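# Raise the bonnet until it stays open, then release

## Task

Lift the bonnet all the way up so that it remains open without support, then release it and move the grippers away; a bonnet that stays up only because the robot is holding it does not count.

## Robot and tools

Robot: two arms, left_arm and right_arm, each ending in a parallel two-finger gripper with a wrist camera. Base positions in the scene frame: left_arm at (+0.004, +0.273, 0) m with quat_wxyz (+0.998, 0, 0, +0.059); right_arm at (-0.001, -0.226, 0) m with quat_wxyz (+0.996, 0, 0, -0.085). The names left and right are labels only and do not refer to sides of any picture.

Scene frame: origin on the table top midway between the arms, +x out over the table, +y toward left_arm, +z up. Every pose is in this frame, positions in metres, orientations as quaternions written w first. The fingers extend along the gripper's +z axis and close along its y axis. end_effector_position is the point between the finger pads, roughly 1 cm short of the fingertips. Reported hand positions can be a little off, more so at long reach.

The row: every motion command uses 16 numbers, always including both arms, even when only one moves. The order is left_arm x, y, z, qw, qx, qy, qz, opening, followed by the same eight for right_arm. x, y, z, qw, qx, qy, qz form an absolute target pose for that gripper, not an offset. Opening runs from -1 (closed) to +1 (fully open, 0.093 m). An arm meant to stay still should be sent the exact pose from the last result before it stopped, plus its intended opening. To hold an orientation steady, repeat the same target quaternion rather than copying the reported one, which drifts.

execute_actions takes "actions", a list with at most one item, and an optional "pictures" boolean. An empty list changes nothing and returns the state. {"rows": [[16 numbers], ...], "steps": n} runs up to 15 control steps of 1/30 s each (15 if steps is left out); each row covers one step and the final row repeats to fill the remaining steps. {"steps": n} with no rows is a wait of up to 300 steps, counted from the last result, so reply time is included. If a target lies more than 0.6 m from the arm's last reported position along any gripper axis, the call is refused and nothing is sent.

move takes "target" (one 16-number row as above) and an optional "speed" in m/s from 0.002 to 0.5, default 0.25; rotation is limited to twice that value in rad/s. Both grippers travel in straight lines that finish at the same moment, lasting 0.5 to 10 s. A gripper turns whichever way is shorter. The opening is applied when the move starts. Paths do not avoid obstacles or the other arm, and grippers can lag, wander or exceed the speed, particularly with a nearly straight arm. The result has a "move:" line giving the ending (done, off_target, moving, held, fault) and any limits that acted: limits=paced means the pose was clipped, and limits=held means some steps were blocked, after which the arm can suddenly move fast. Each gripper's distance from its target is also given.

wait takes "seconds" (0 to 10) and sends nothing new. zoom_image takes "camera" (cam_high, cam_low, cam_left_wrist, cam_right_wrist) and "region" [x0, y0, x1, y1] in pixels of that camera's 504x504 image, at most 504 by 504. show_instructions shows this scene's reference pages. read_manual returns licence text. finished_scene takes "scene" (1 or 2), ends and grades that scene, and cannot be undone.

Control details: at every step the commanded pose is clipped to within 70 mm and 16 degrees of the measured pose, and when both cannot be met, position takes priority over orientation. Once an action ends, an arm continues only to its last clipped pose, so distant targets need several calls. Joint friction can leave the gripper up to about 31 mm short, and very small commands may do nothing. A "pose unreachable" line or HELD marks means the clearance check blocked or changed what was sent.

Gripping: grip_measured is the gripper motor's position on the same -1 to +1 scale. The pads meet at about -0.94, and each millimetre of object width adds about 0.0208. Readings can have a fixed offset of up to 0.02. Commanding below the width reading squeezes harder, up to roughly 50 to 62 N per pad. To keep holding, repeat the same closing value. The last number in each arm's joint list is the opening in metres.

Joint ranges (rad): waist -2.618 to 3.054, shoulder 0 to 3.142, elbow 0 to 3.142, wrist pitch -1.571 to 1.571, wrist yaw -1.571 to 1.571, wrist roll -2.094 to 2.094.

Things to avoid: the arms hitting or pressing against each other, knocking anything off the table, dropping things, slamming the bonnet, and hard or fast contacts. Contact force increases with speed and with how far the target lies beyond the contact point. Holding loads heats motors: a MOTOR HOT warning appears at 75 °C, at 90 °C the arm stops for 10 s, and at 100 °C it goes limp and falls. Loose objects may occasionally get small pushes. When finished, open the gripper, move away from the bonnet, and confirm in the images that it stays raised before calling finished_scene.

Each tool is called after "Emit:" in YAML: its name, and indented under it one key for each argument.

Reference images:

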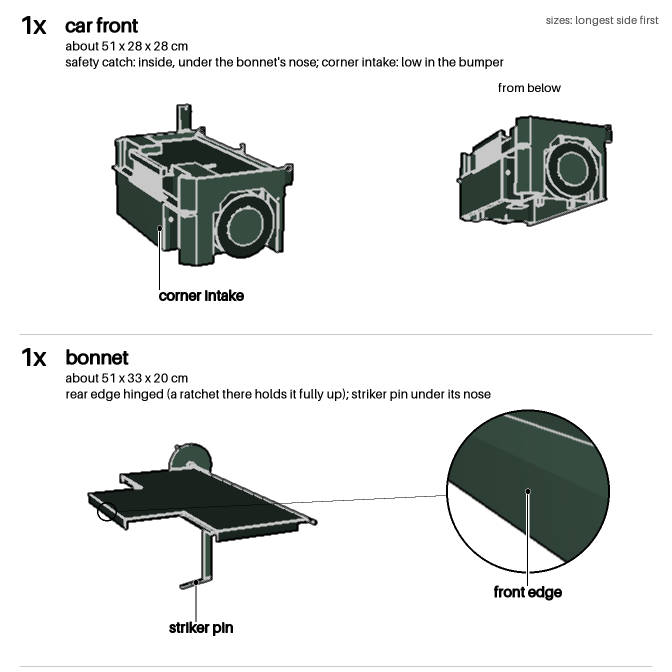

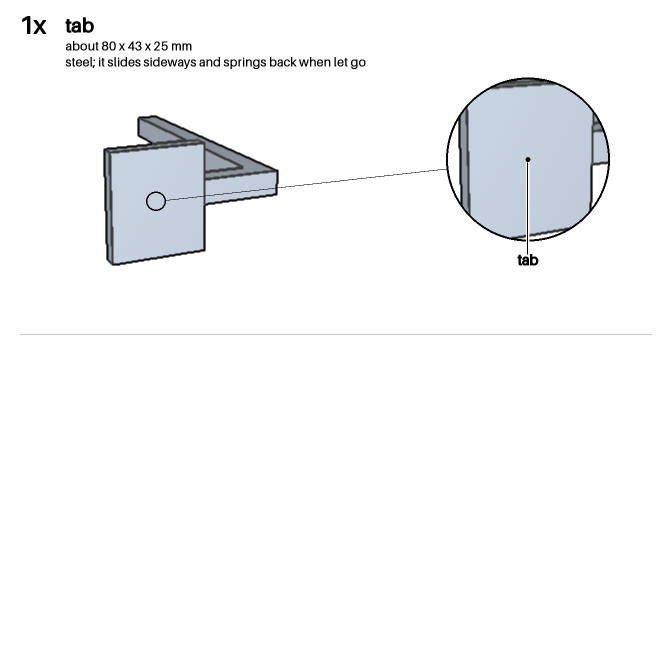

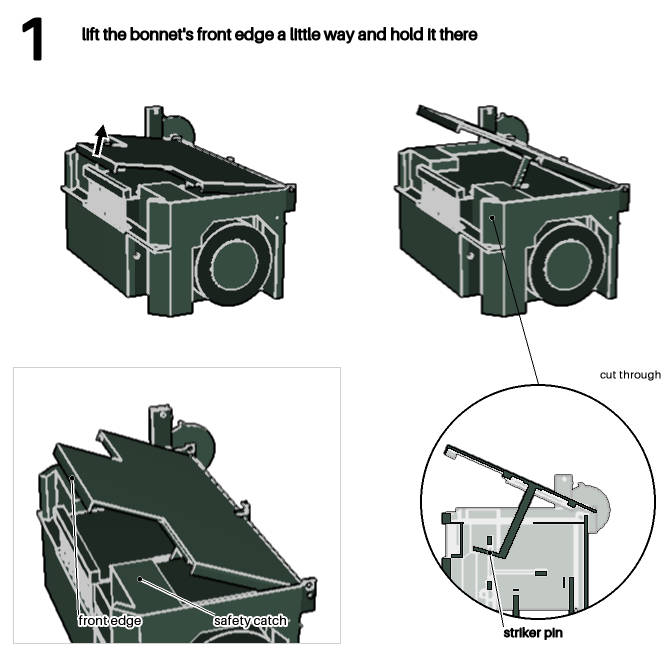

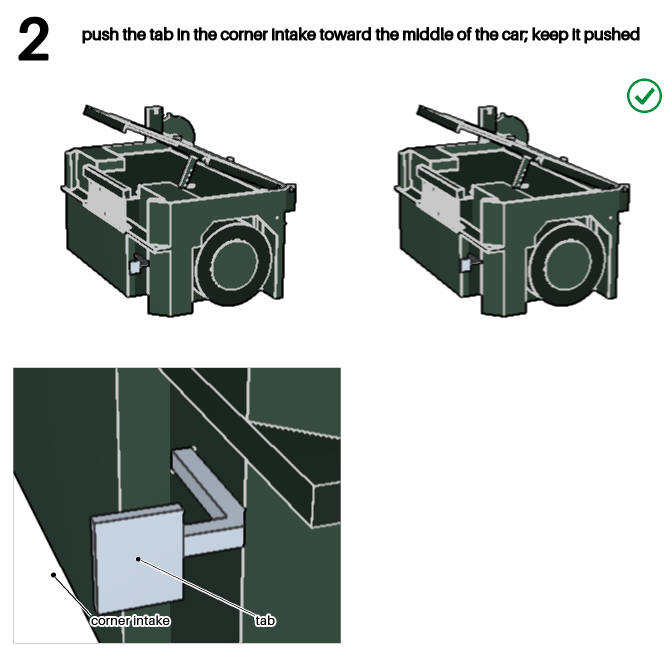

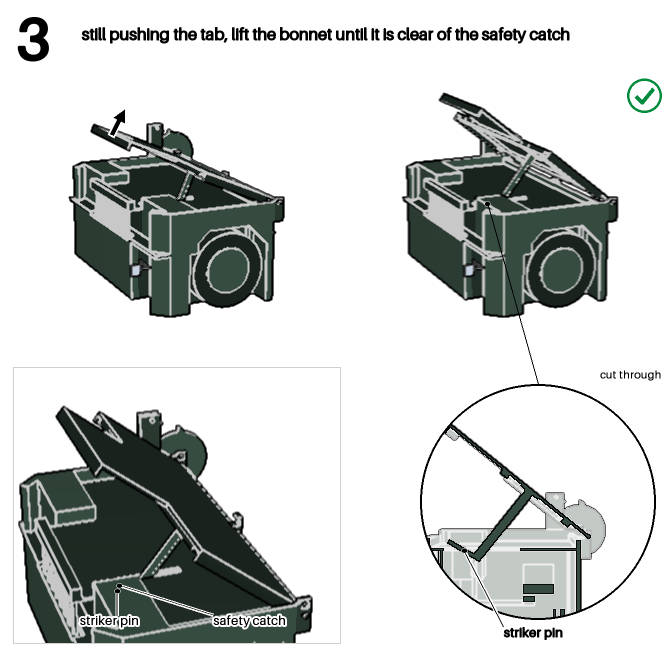

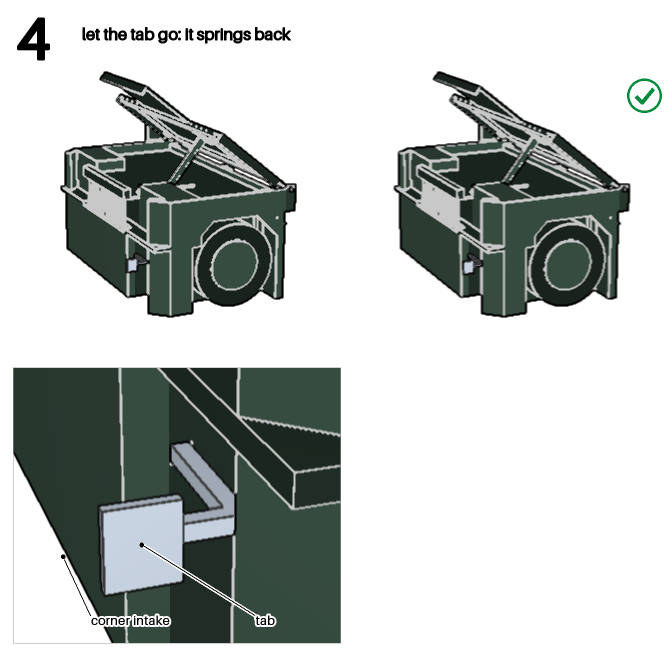

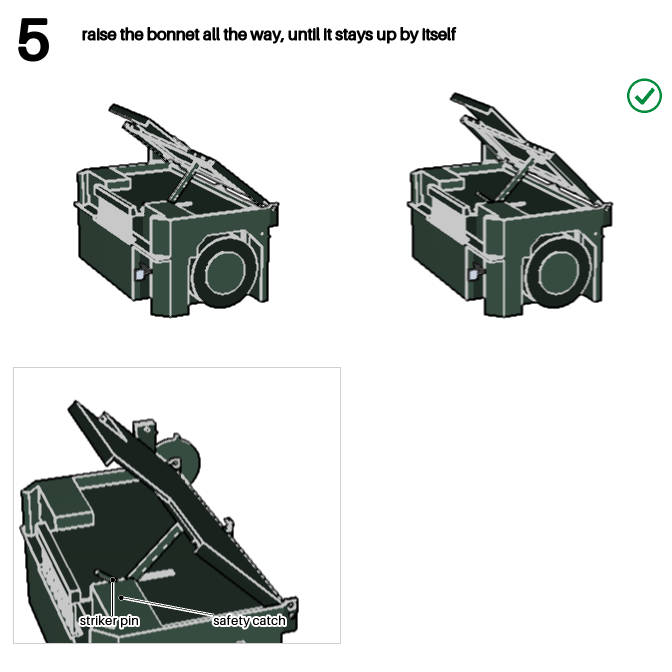

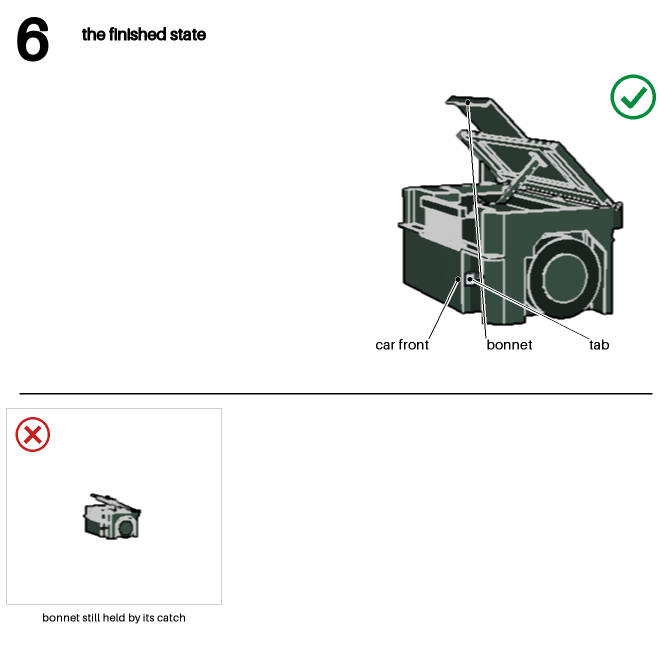

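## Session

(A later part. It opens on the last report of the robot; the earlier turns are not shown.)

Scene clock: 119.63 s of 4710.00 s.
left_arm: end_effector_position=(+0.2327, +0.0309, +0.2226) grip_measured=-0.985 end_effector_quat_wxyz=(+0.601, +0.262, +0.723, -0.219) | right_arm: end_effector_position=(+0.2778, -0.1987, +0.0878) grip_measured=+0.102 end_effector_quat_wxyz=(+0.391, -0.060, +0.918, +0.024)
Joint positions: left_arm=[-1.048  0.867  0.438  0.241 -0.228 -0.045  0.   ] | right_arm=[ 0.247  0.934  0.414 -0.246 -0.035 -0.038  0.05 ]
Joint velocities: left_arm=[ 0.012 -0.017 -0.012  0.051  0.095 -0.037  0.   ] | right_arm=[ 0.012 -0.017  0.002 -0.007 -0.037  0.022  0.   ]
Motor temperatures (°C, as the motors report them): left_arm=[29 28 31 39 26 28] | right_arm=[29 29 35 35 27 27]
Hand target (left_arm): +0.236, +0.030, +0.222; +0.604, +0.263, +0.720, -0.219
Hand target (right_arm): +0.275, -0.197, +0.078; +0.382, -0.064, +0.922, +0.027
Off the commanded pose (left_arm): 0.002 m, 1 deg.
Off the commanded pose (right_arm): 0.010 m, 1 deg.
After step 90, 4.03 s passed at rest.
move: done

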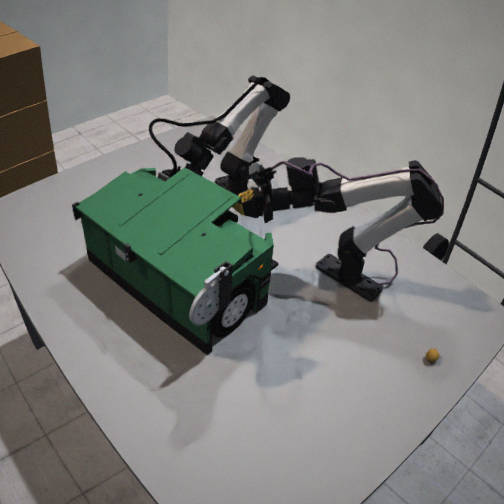

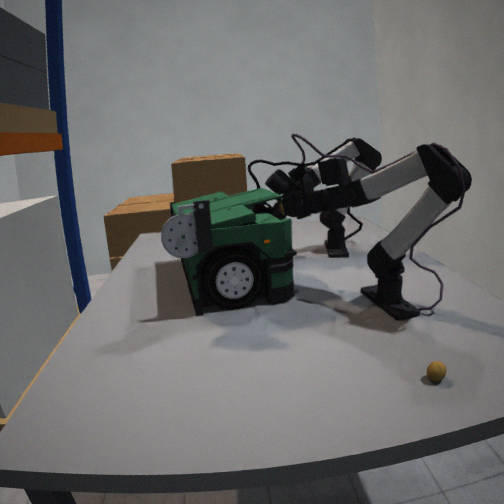

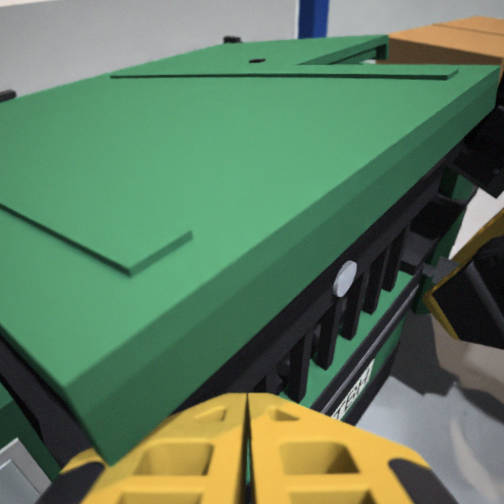

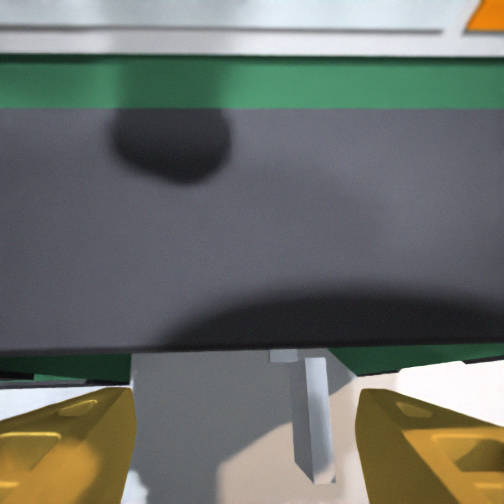

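Emit:
move:
  target: [0.258,0.011,0.222,0.604,0.262,0.72,-0.22,-1,0.275,-0.197,0.078,0.382,-0.0645,0.922,0.0267,0.1]
  speed: 0.03

Scene clock: 124.67 s of 4710.00 s.
left_arm: end_effector_position=(+0.2453, +0.0116, +0.2055) grip_measured=-0.985 end_effector_quat_wxyz=(+0.583, +0.278, +0.730, -0.223) | right_arm: end_effector_position=(+0.2778, -0.1987, +0.0878) grip_measured=+0.102 end_effector_quat_wxyz=(+0.391, -0.060, +0.918, +0.024)
Joint positions: left_arm=[-1.029  1.017  0.459  0.331 -0.178 -0.042  0.   ] | right_arm=[ 0.247  0.934  0.414 -0.246 -0.035 -0.038  0.05 ]
Joint velocities: left_arm=[-0.002 -0.007 -0.002  0.022 -0.051 -0.037  0.   ] | right_arm=[ 0.002  0.002 -0.007 -0.007  0.007 -0.066 -0.001]
Motor temperatures (°C, as the motors report them): left_arm=[29 28 31 40 26 28] | right_arm=[29 29 35 35 27 27]
Hand target (left_arm): +0.257, +0.012, +0.222; +0.604, +0.262, +0.720, -0.220
Hand target (right_arm): +0.275, -0.197, +0.078; +0.382, -0.064, +0.922, +0.027
Off the commanded pose (left_arm): 0.021 m, 3 deg.
Off the commanded pose (right_arm): 0.010 m, 1 deg.
After step 90, 0.70 s passed at rest.
move: off_target (left_arm)

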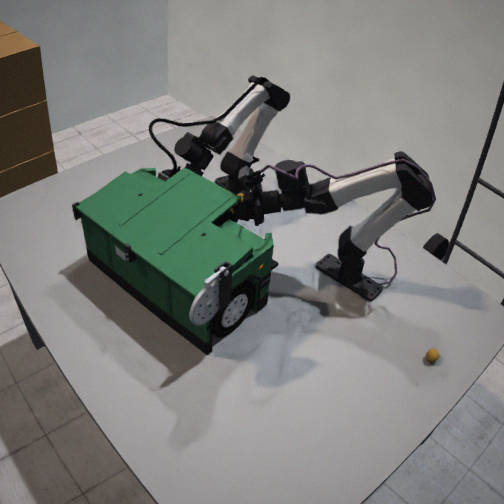

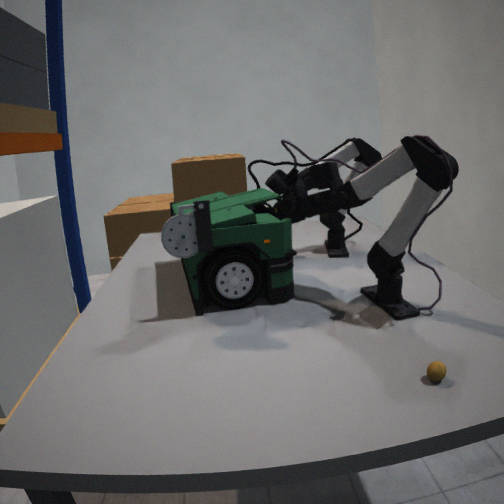

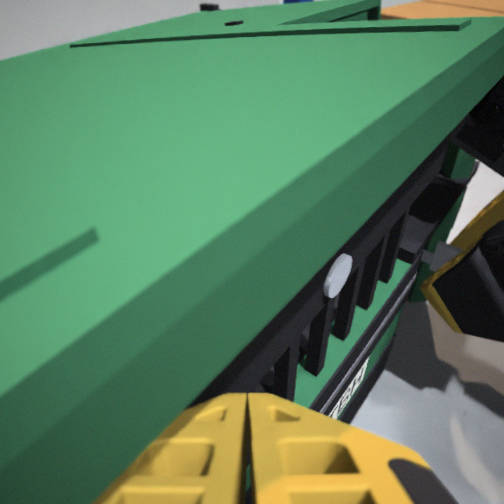

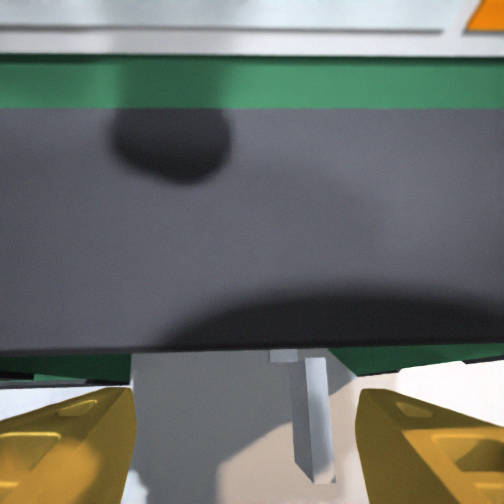

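Emit:
move:
  target: [0.25,0.012,0.27,0.604,0.262,0.72,-0.22,-1,0.275,-0.197,0.078,0.382,-0.0645,0.922,0.0267,0.1]
  speed: 0.04

Scene clock: 129.13 s of 4710.00 s.
left_arm: end_effector_position=(+0.2391, +0.0221, +0.2081) grip_measured=-0.985 end_effector_quat_wxyz=(+0.533, +0.297, +0.769, -0.189) | right_arm: end_effector_position=(+0.2778, -0.1987, +0.0878) grip_measured=+0.102 end_effector_quat_wxyz=(+0.391, -0.060, +0.918, +0.024)
Joint positions: left_arm=[-1.029  0.965  0.587  0.003 -0.187 -0.045  0.   ] | right_arm=[ 0.247  0.934  0.414 -0.246 -0.035 -0.038  0.05 ]
Joint velocities: left_arm=[-0.012 -0.007  0.007  0.007  0.022 -0.022  0.   ] | right_arm=[-0.022  0.002  0.007  0.007 -0.051 -0.007 -0.   ]
Motor temperatures (°C, as the motors report them): left_arm=[29 28 32 41 26 28] | right_arm=[29 29 35 35 27 27]
Hand target (left_arm): +0.244, +0.018, +0.270; +0.602, +0.261, +0.721, -0.221
Hand target (right_arm): +0.275, -0.197, +0.078; +0.382, -0.064, +0.922, +0.027
Off the commanded pose (left_arm): 0.064 m, 11 deg.
Off the commanded pose (right_arm): 0.010 m, 1 deg.
move: off_target (left_arm)

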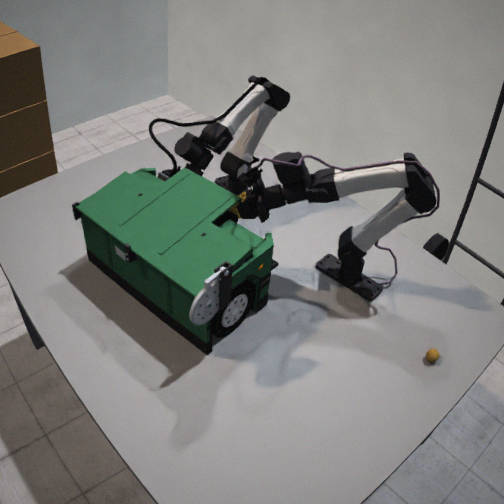

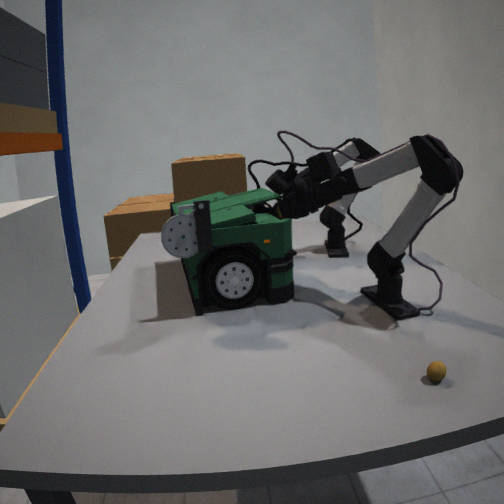

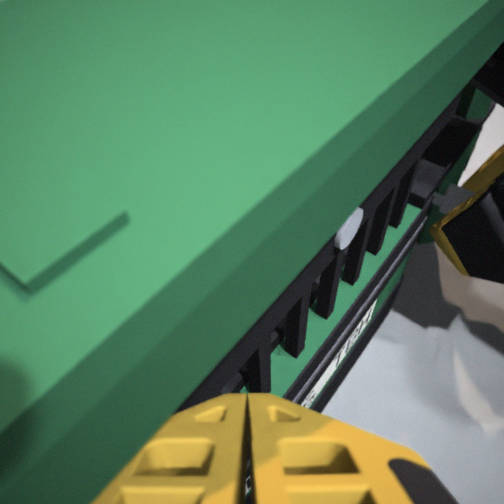

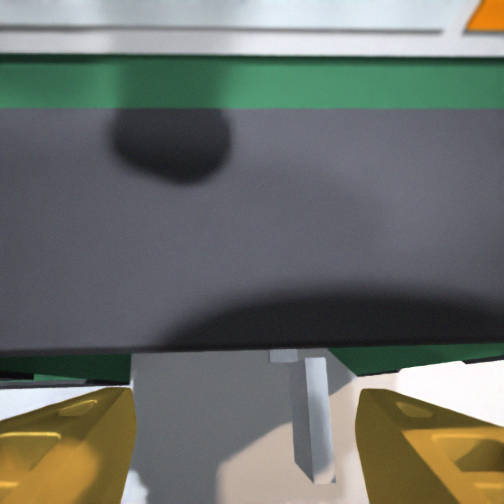

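Emit:
move:
  target: [0.243,0.018,0.225,0.604,0.262,0.72,-0.22,-1,0.271,-0.165,0.078,0.382,-0.0645,0.922,0.0267,0.1]
  speed: 0.03

Scene clock: 136.63 s of 4710.00 s.
left_arm: end_effector_position=(+0.2423, +0.0200, +0.2107) grip_measured=-0.985 end_effector_quat_wxyz=(+0.580, +0.274, +0.738, -0.211) | right_arm: end_effector_position=(+0.2760, -0.1876, +0.0894) grip_measured=+0.102 end_effector_quat_wxyz=(+0.397, -0.035, +0.917, -0.015)
Joint positions: left_arm=[-1.034  0.964  0.478  0.24  -0.205 -0.045  0.   ] | right_arm=[ 0.415  0.934  0.414 -0.247  0.178  0.093  0.05 ]
Joint velocities: left_arm=[-0.007 -0.002 -0.017 -0.022 -0.007  0.051  0.   ] | right_arm=[-0.017 -0.017  0.002  0.081 -0.007  0.066 -0.001]
Motor temperatures (°C, as the motors report them): left_arm=[29 29 34 42 26 28] | right_arm=[29 29 35 36 27 27]
Hand target (left_arm): +0.242, +0.019, +0.225; +0.602, +0.262, +0.721, -0.222
Hand target (right_arm): +0.269, -0.166, +0.079; +0.380, -0.063, +0.922, +0.027
Off the commanded pose (left_arm): 0.014 m, 4 deg.
Off the commanded pose (right_arm): 0.026 m, 6 deg.
After step 90, 1.00 s passed at rest.
move: off_target (left_arm, right_arm)

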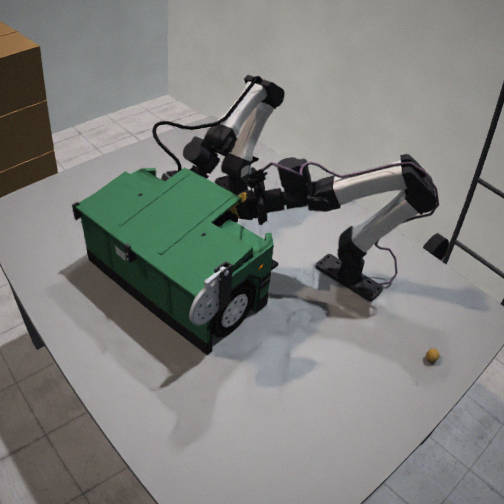

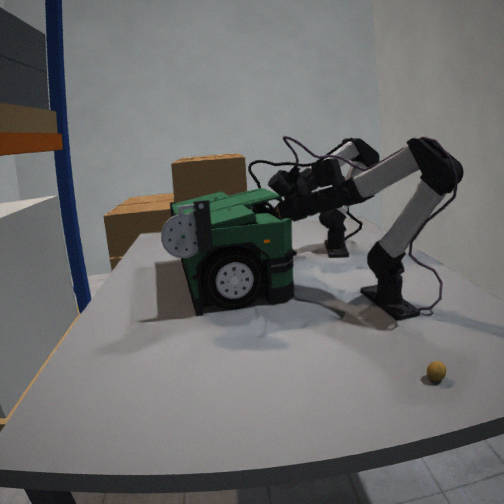

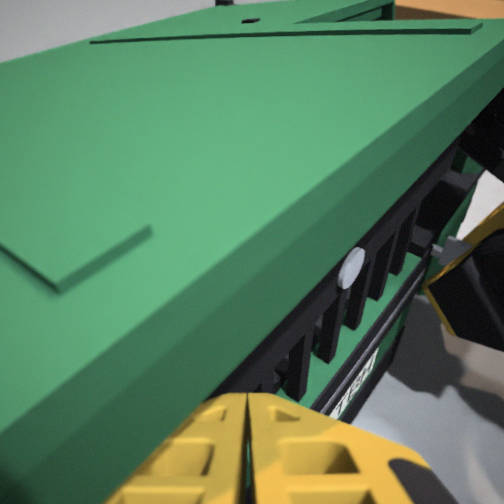

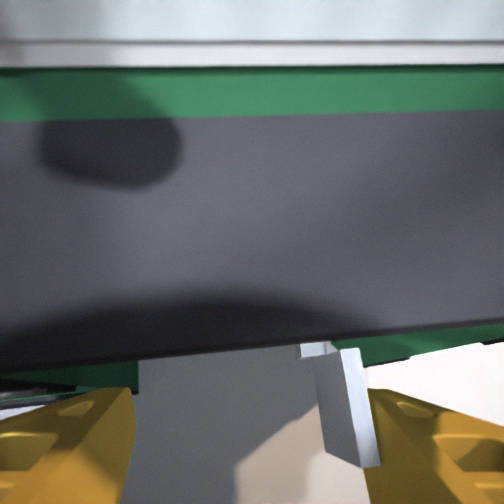

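Emit:
move:
  target: [0.205,0.052,0.212,0.604,0.262,0.72,-0.22,-1,0.274,-0.192,0.078,0.382,-0.0645,0.922,0.0267,0.1]
  speed: 0.05

Emit:
move:
  target: [0.19,0.065,0.235,0.643,0.242,0.665,-0.242,-1,0.274,-0.192,0.078,0.382,-0.0645,0.922,0.0267,0.1]
  speed: 0.05

Scene clock: 146.77 s of 4710.00 s.
left_arm: end_effector_position=(+0.2074, +0.0511, +0.2149) grip_measured=-0.985 end_effector_quat_wxyz=(+0.603, +0.264, +0.720, -0.218) | right_arm: end_effector_position=(+0.2767, -0.1909, +0.0875) grip_measured=+0.102 end_effector_quat_wxyz=(+0.390, -0.063, +0.918, +0.024)
Joint positions: left_arm=[-1.106  0.677  0.356  0.135 -0.284 -0.049  0.   ] | right_arm=[ 0.294  0.934  0.414 -0.247 -0.003 -0.01   0.05 ]
Joint velocities: left_arm=[-0.007  0.017 -0.007 -0.051 -0.051  0.007  0.   ] | right_arm=[ 0.002 -0.002  0.002  0.037 -0.007  0.007  0.001]
Motor temperatures (°C, as the motors report them): left_arm=[29 29 34 43 26 28] | right_arm=[29 29 36 36 27 27]
Hand target (left_arm): +0.205, +0.053, +0.212; +0.603, +0.261, +0.720, -0.221
Hand target (right_arm): +0.274, -0.192, +0.079; +0.382, -0.065, +0.922, +0.025
Off the commanded pose (left_arm): 0.004 m, 0 deg.
Off the commanded pose (right_arm): 0.010 m, 1 deg.
After step 90, 5.60 s passed at rest.
move: done

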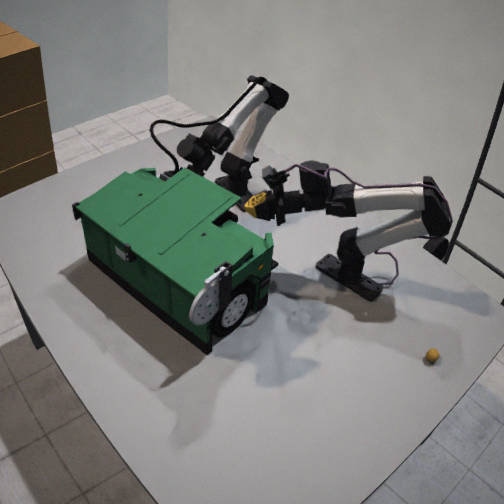

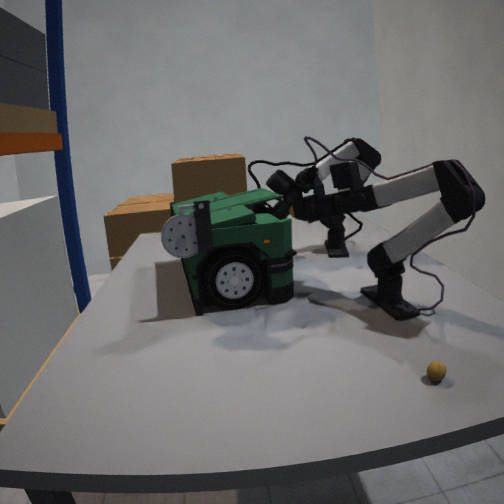

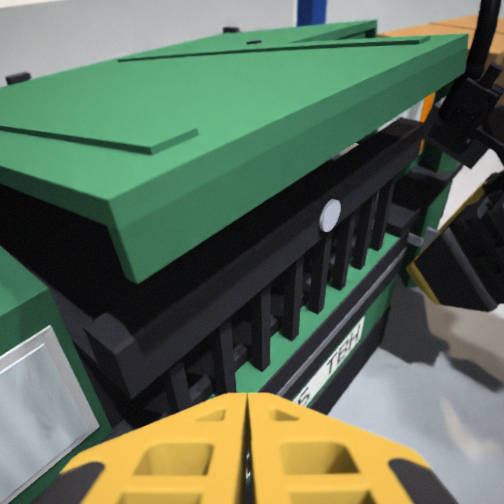

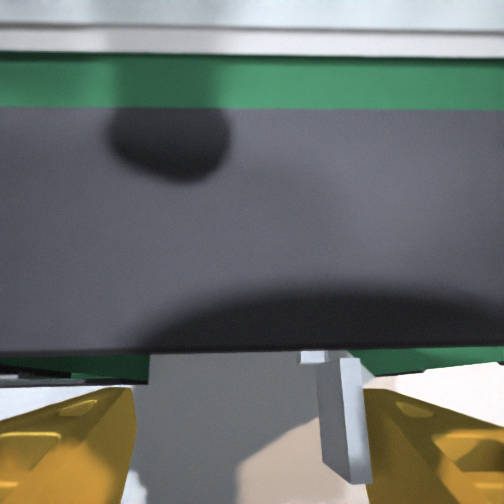

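Scene clock: 148.53 s of 4710.00 s.
left_arm: end_effector_position=(+0.1916, +0.0651, +0.2338) grip_measured=-0.985 end_effector_quat_wxyz=(+0.644, +0.246, +0.682, -0.244) | right_arm: end_effector_position=(+0.2767, -0.1904, +0.0875) grip_measured=+0.102 end_effector_quat_wxyz=(+0.390, -0.063, +0.918, +0.025)
Joint positions: left_arm=[-1.146  0.507  0.287  0.165 -0.318 -0.033  0.   ] | right_arm=[ 0.294  0.934  0.414 -0.247 -0.006 -0.01   0.05 ]
Joint velocities: left_arm=[-0.002  0.002  0.017 -0.022  0.007 -0.037  0.   ] | right_arm=[-0.002 -0.002  0.007  0.007 -0.037 -0.007  0.001]
Motor temperatures (°C, as the motors report them): left_arm=[29 29 34 43 26 28] | right_arm=[29 29 36 36 27 27]
Hand target (left_arm): +0.189, +0.066, +0.235; +0.651, +0.245, +0.675, -0.247
Hand target (right_arm): +0.274, -0.192, +0.078; +0.382, -0.064, +0.922, +0.026
Off the commanded pose (left_arm): 0.002 m, 1 deg.
Off the commanded pose (right_arm): 0.010 m, 1 deg.
move: done

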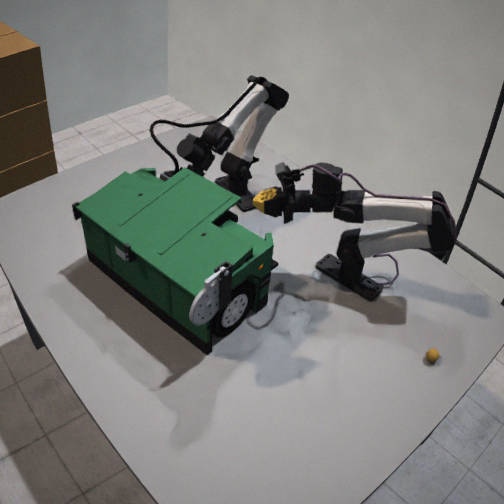

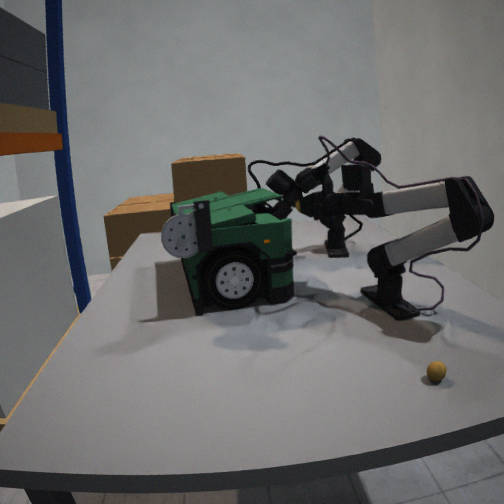

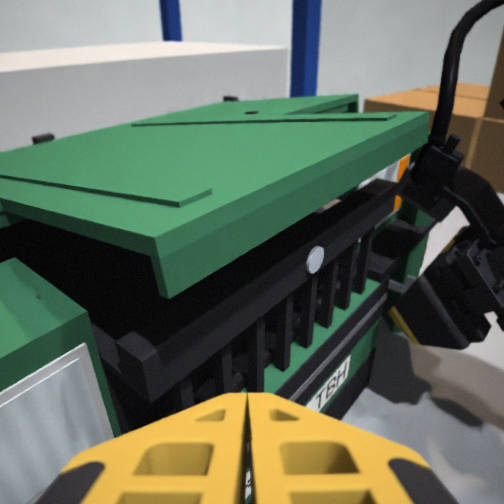

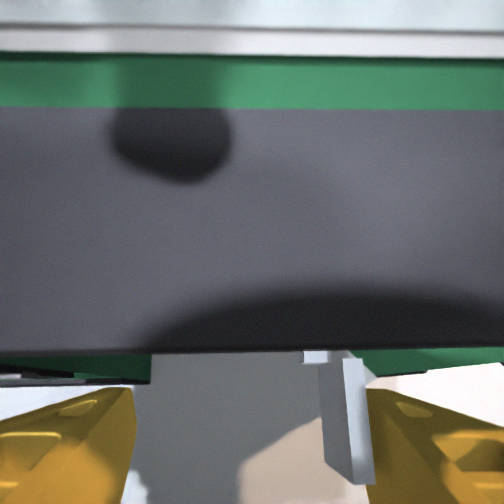

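Emit:
move:
  target: [0.248,0.016,0.243,0.643,0.242,0.665,-0.242,-1,0.274,-0.192,0.078,0.382,-0.0645,0.922,0.0267,0.1]
  speed: 0.04

Scene clock: 154.50 s of 4710.00 s.
left_arm: end_effector_position=(+0.2422, +0.0208, +0.2171) grip_measured=-0.985 end_effector_quat_wxyz=(+0.628, +0.256, +0.698, -0.231) | right_arm: end_effector_position=(+0.2767, -0.1904, +0.0875) grip_measured=+0.102 end_effector_quat_wxyz=(+0.390, -0.063, +0.918, +0.025)
Joint positions: left_arm=[-1.037  0.976  0.373  0.495 -0.214 -0.024  0.   ] | right_arm=[ 0.294  0.934  0.414 -0.247 -0.006 -0.01   0.05 ]
Joint velocities: left_arm=[ 0.007 -0.012 -0.017 -0.022 -0.022 -0.081  0.   ] | right_arm=[-0.002 -0.022  0.012  0.022 -0.051 -0.037  0.001]
Motor temperatures (°C, as the motors report them): left_arm=[29 29 34 43 26 28] | right_arm=[29 29 36 36 27 27]
Hand target (left_arm): +0.247, +0.017, +0.243; +0.652, +0.247, +0.674, -0.244
Hand target (right_arm): +0.274, -0.192, +0.078; +0.382, -0.064, +0.922, +0.026
Off the commanded pose (left_arm): 0.027 m, 4 deg.
Off the commanded pose (right_arm): 0.010 m, 1 deg.
After step 90, 0.83 s passed at rest.
move: off_target (left_arm)

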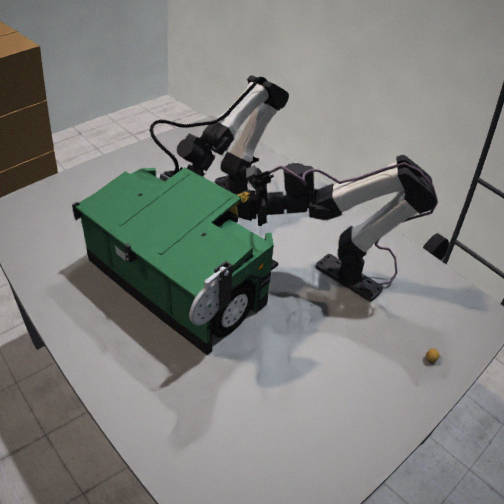

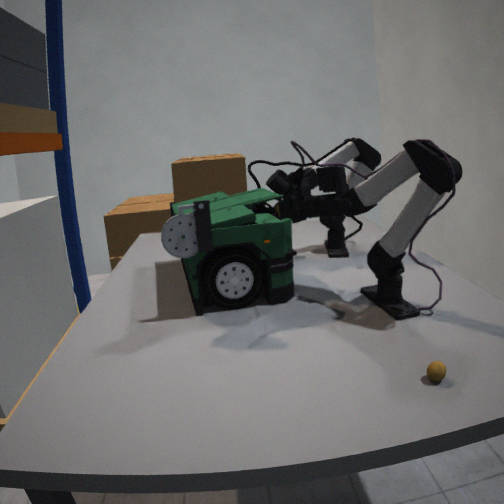

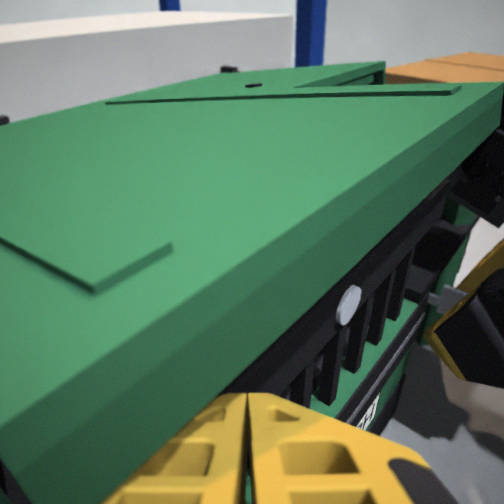

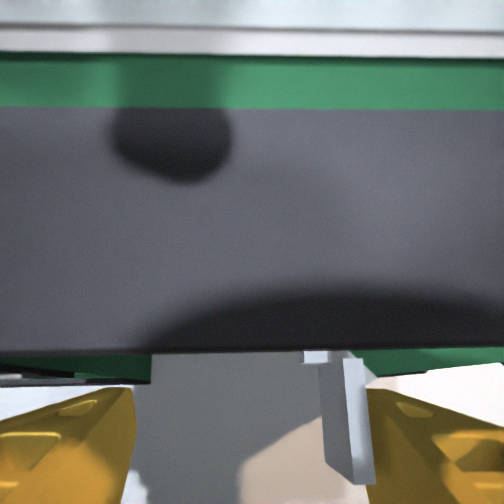

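Emit:
move:
  target: [0.25,0.014,0.30,0.716,0.22,0.605,-0.261,-1,0.274,-0.192,0.078,0.382,-0.0645,0.922,0.0267,0.1]
  speed: 0.04

Scene clock: 164.37 s of 4710.00 s.
left_arm: end_effector_position=(+0.2427, +0.0210, +0.2187) grip_measured=-0.985 end_effector_quat_wxyz=(+0.634, +0.264, +0.692, -0.221) | right_arm: end_effector_position=(+0.2767, -0.1904, +0.0875) grip_measured=+0.102 end_effector_quat_wxyz=(+0.390, -0.063, +0.918, +0.025)
Joint positions: left_arm=[-1.037  0.976  0.373  0.501 -0.217  0.007  0.   ] | right_arm=[ 0.294  0.934  0.414 -0.247 -0.006 -0.01   0.05 ]
Joint velocities: left_arm=[-0.002  0.007 -0.002  0.007 -0.051 -0.095  0.   ] | right_arm=[-0.002 -0.027  0.002  0.051 -0.051 -0.037 -0.001]
Motor temperatures (°C, as the motors report them): left_arm=[29 29 36 45 26 28] | right_arm=[29 29 36 37 27 27]
Hand target (left_arm): +0.242, +0.024, +0.297; +0.714, +0.221, +0.611, -0.261
Hand target (right_arm): +0.274, -0.192, +0.078; +0.382, -0.064, +0.922, +0.026
Off the commanded pose (left_arm): 0.082 m, 15 deg.
Off the commanded pose (right_arm): 0.010 m, 1 deg.
After step 90, 3.23 s passed at rest.
move: off_target (left_arm)

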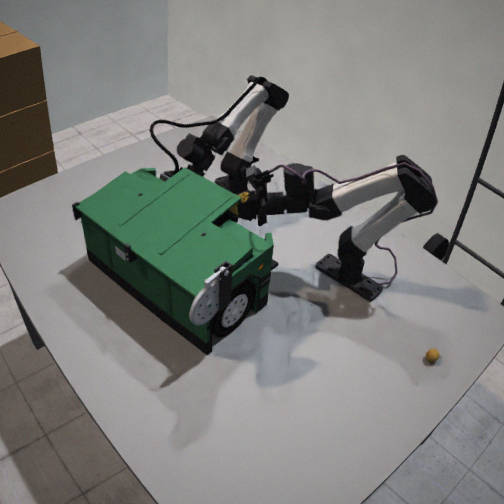

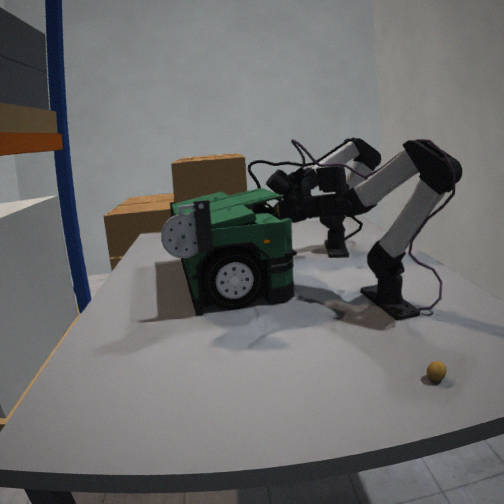

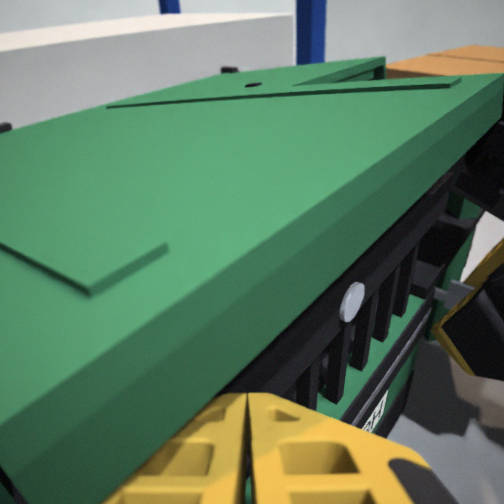

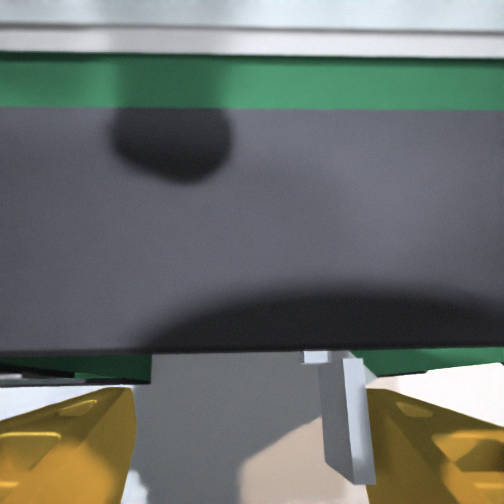

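Emit:
move:
  target: [0.243,0.02,0.235,0.643,0.242,0.665,-0.242,-1,0.266,-0.125,0.078,0.382,-0.0645,0.922,0.0267,0.1]
  speed: 0.03

Scene clock: 172.30 s of 4710.00 s.
left_arm: end_effector_position=(+0.2425, +0.0208, +0.2189) grip_measured=-0.985 end_effector_quat_wxyz=(+0.632, +0.257, +0.695, -0.229) | right_arm: end_effector_position=(+0.2677, -0.1824, +0.0906) grip_measured=+0.102 end_effector_quat_wxyz=(+0.411, +0.001, +0.907, -0.086)
Joint positions: left_arm=[-1.037  0.976  0.373  0.503 -0.215 -0.014  0.   ] | right_arm=[ 0.627  0.959  0.414 -0.278  0.491  0.264  0.05 ]
Joint velocities: left_arm=[-0.002 -0.007  0.007 -0.066  0.051  0.022  0.   ] | right_arm=[ 0.007 -0.017  0.012  0.037 -0.007  0.007 -0.001]
Motor temperatures (°C, as the motors report them): left_arm=[29 29 37 49 26 28] | right_arm=[29 29 36 37 27 27]
Hand target (left_arm): +0.242, +0.021, +0.235; +0.651, +0.246, +0.675, -0.245
Hand target (right_arm): +0.258, -0.131, +0.082; +0.380, -0.061, +0.923, +0.022
Off the commanded pose (left_arm): 0.016 m, 4 deg.
Off the commanded pose (right_arm): 0.059 m, 15 deg.
After step 90, 2.43 s passed at rest.
move: off_target (left_arm, right_arm)

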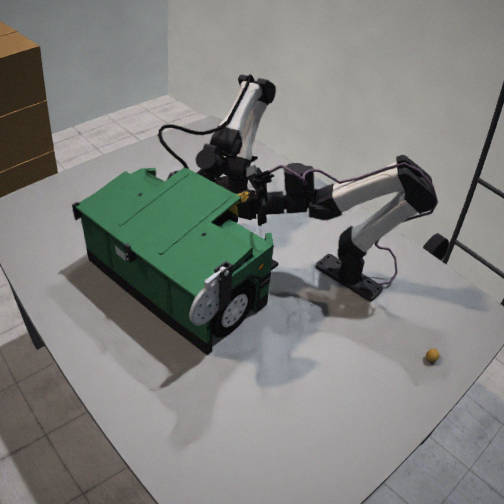

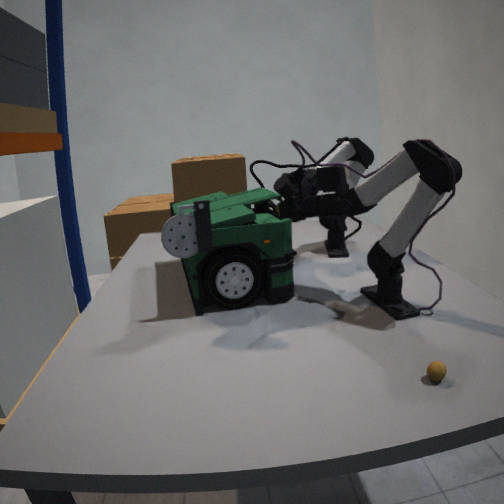

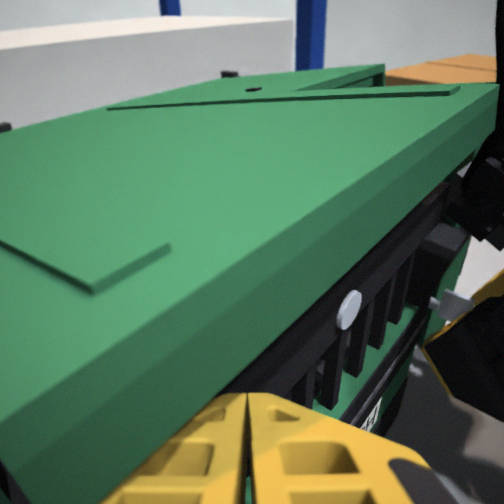

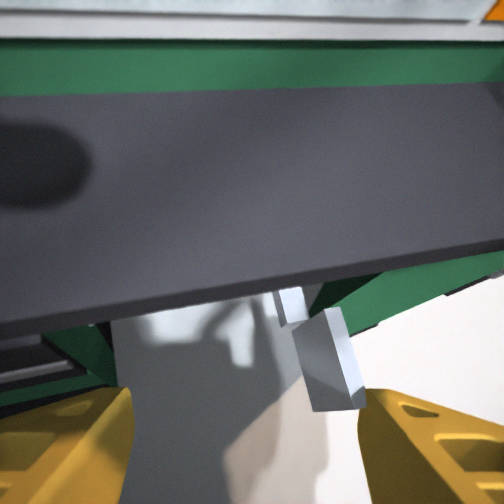

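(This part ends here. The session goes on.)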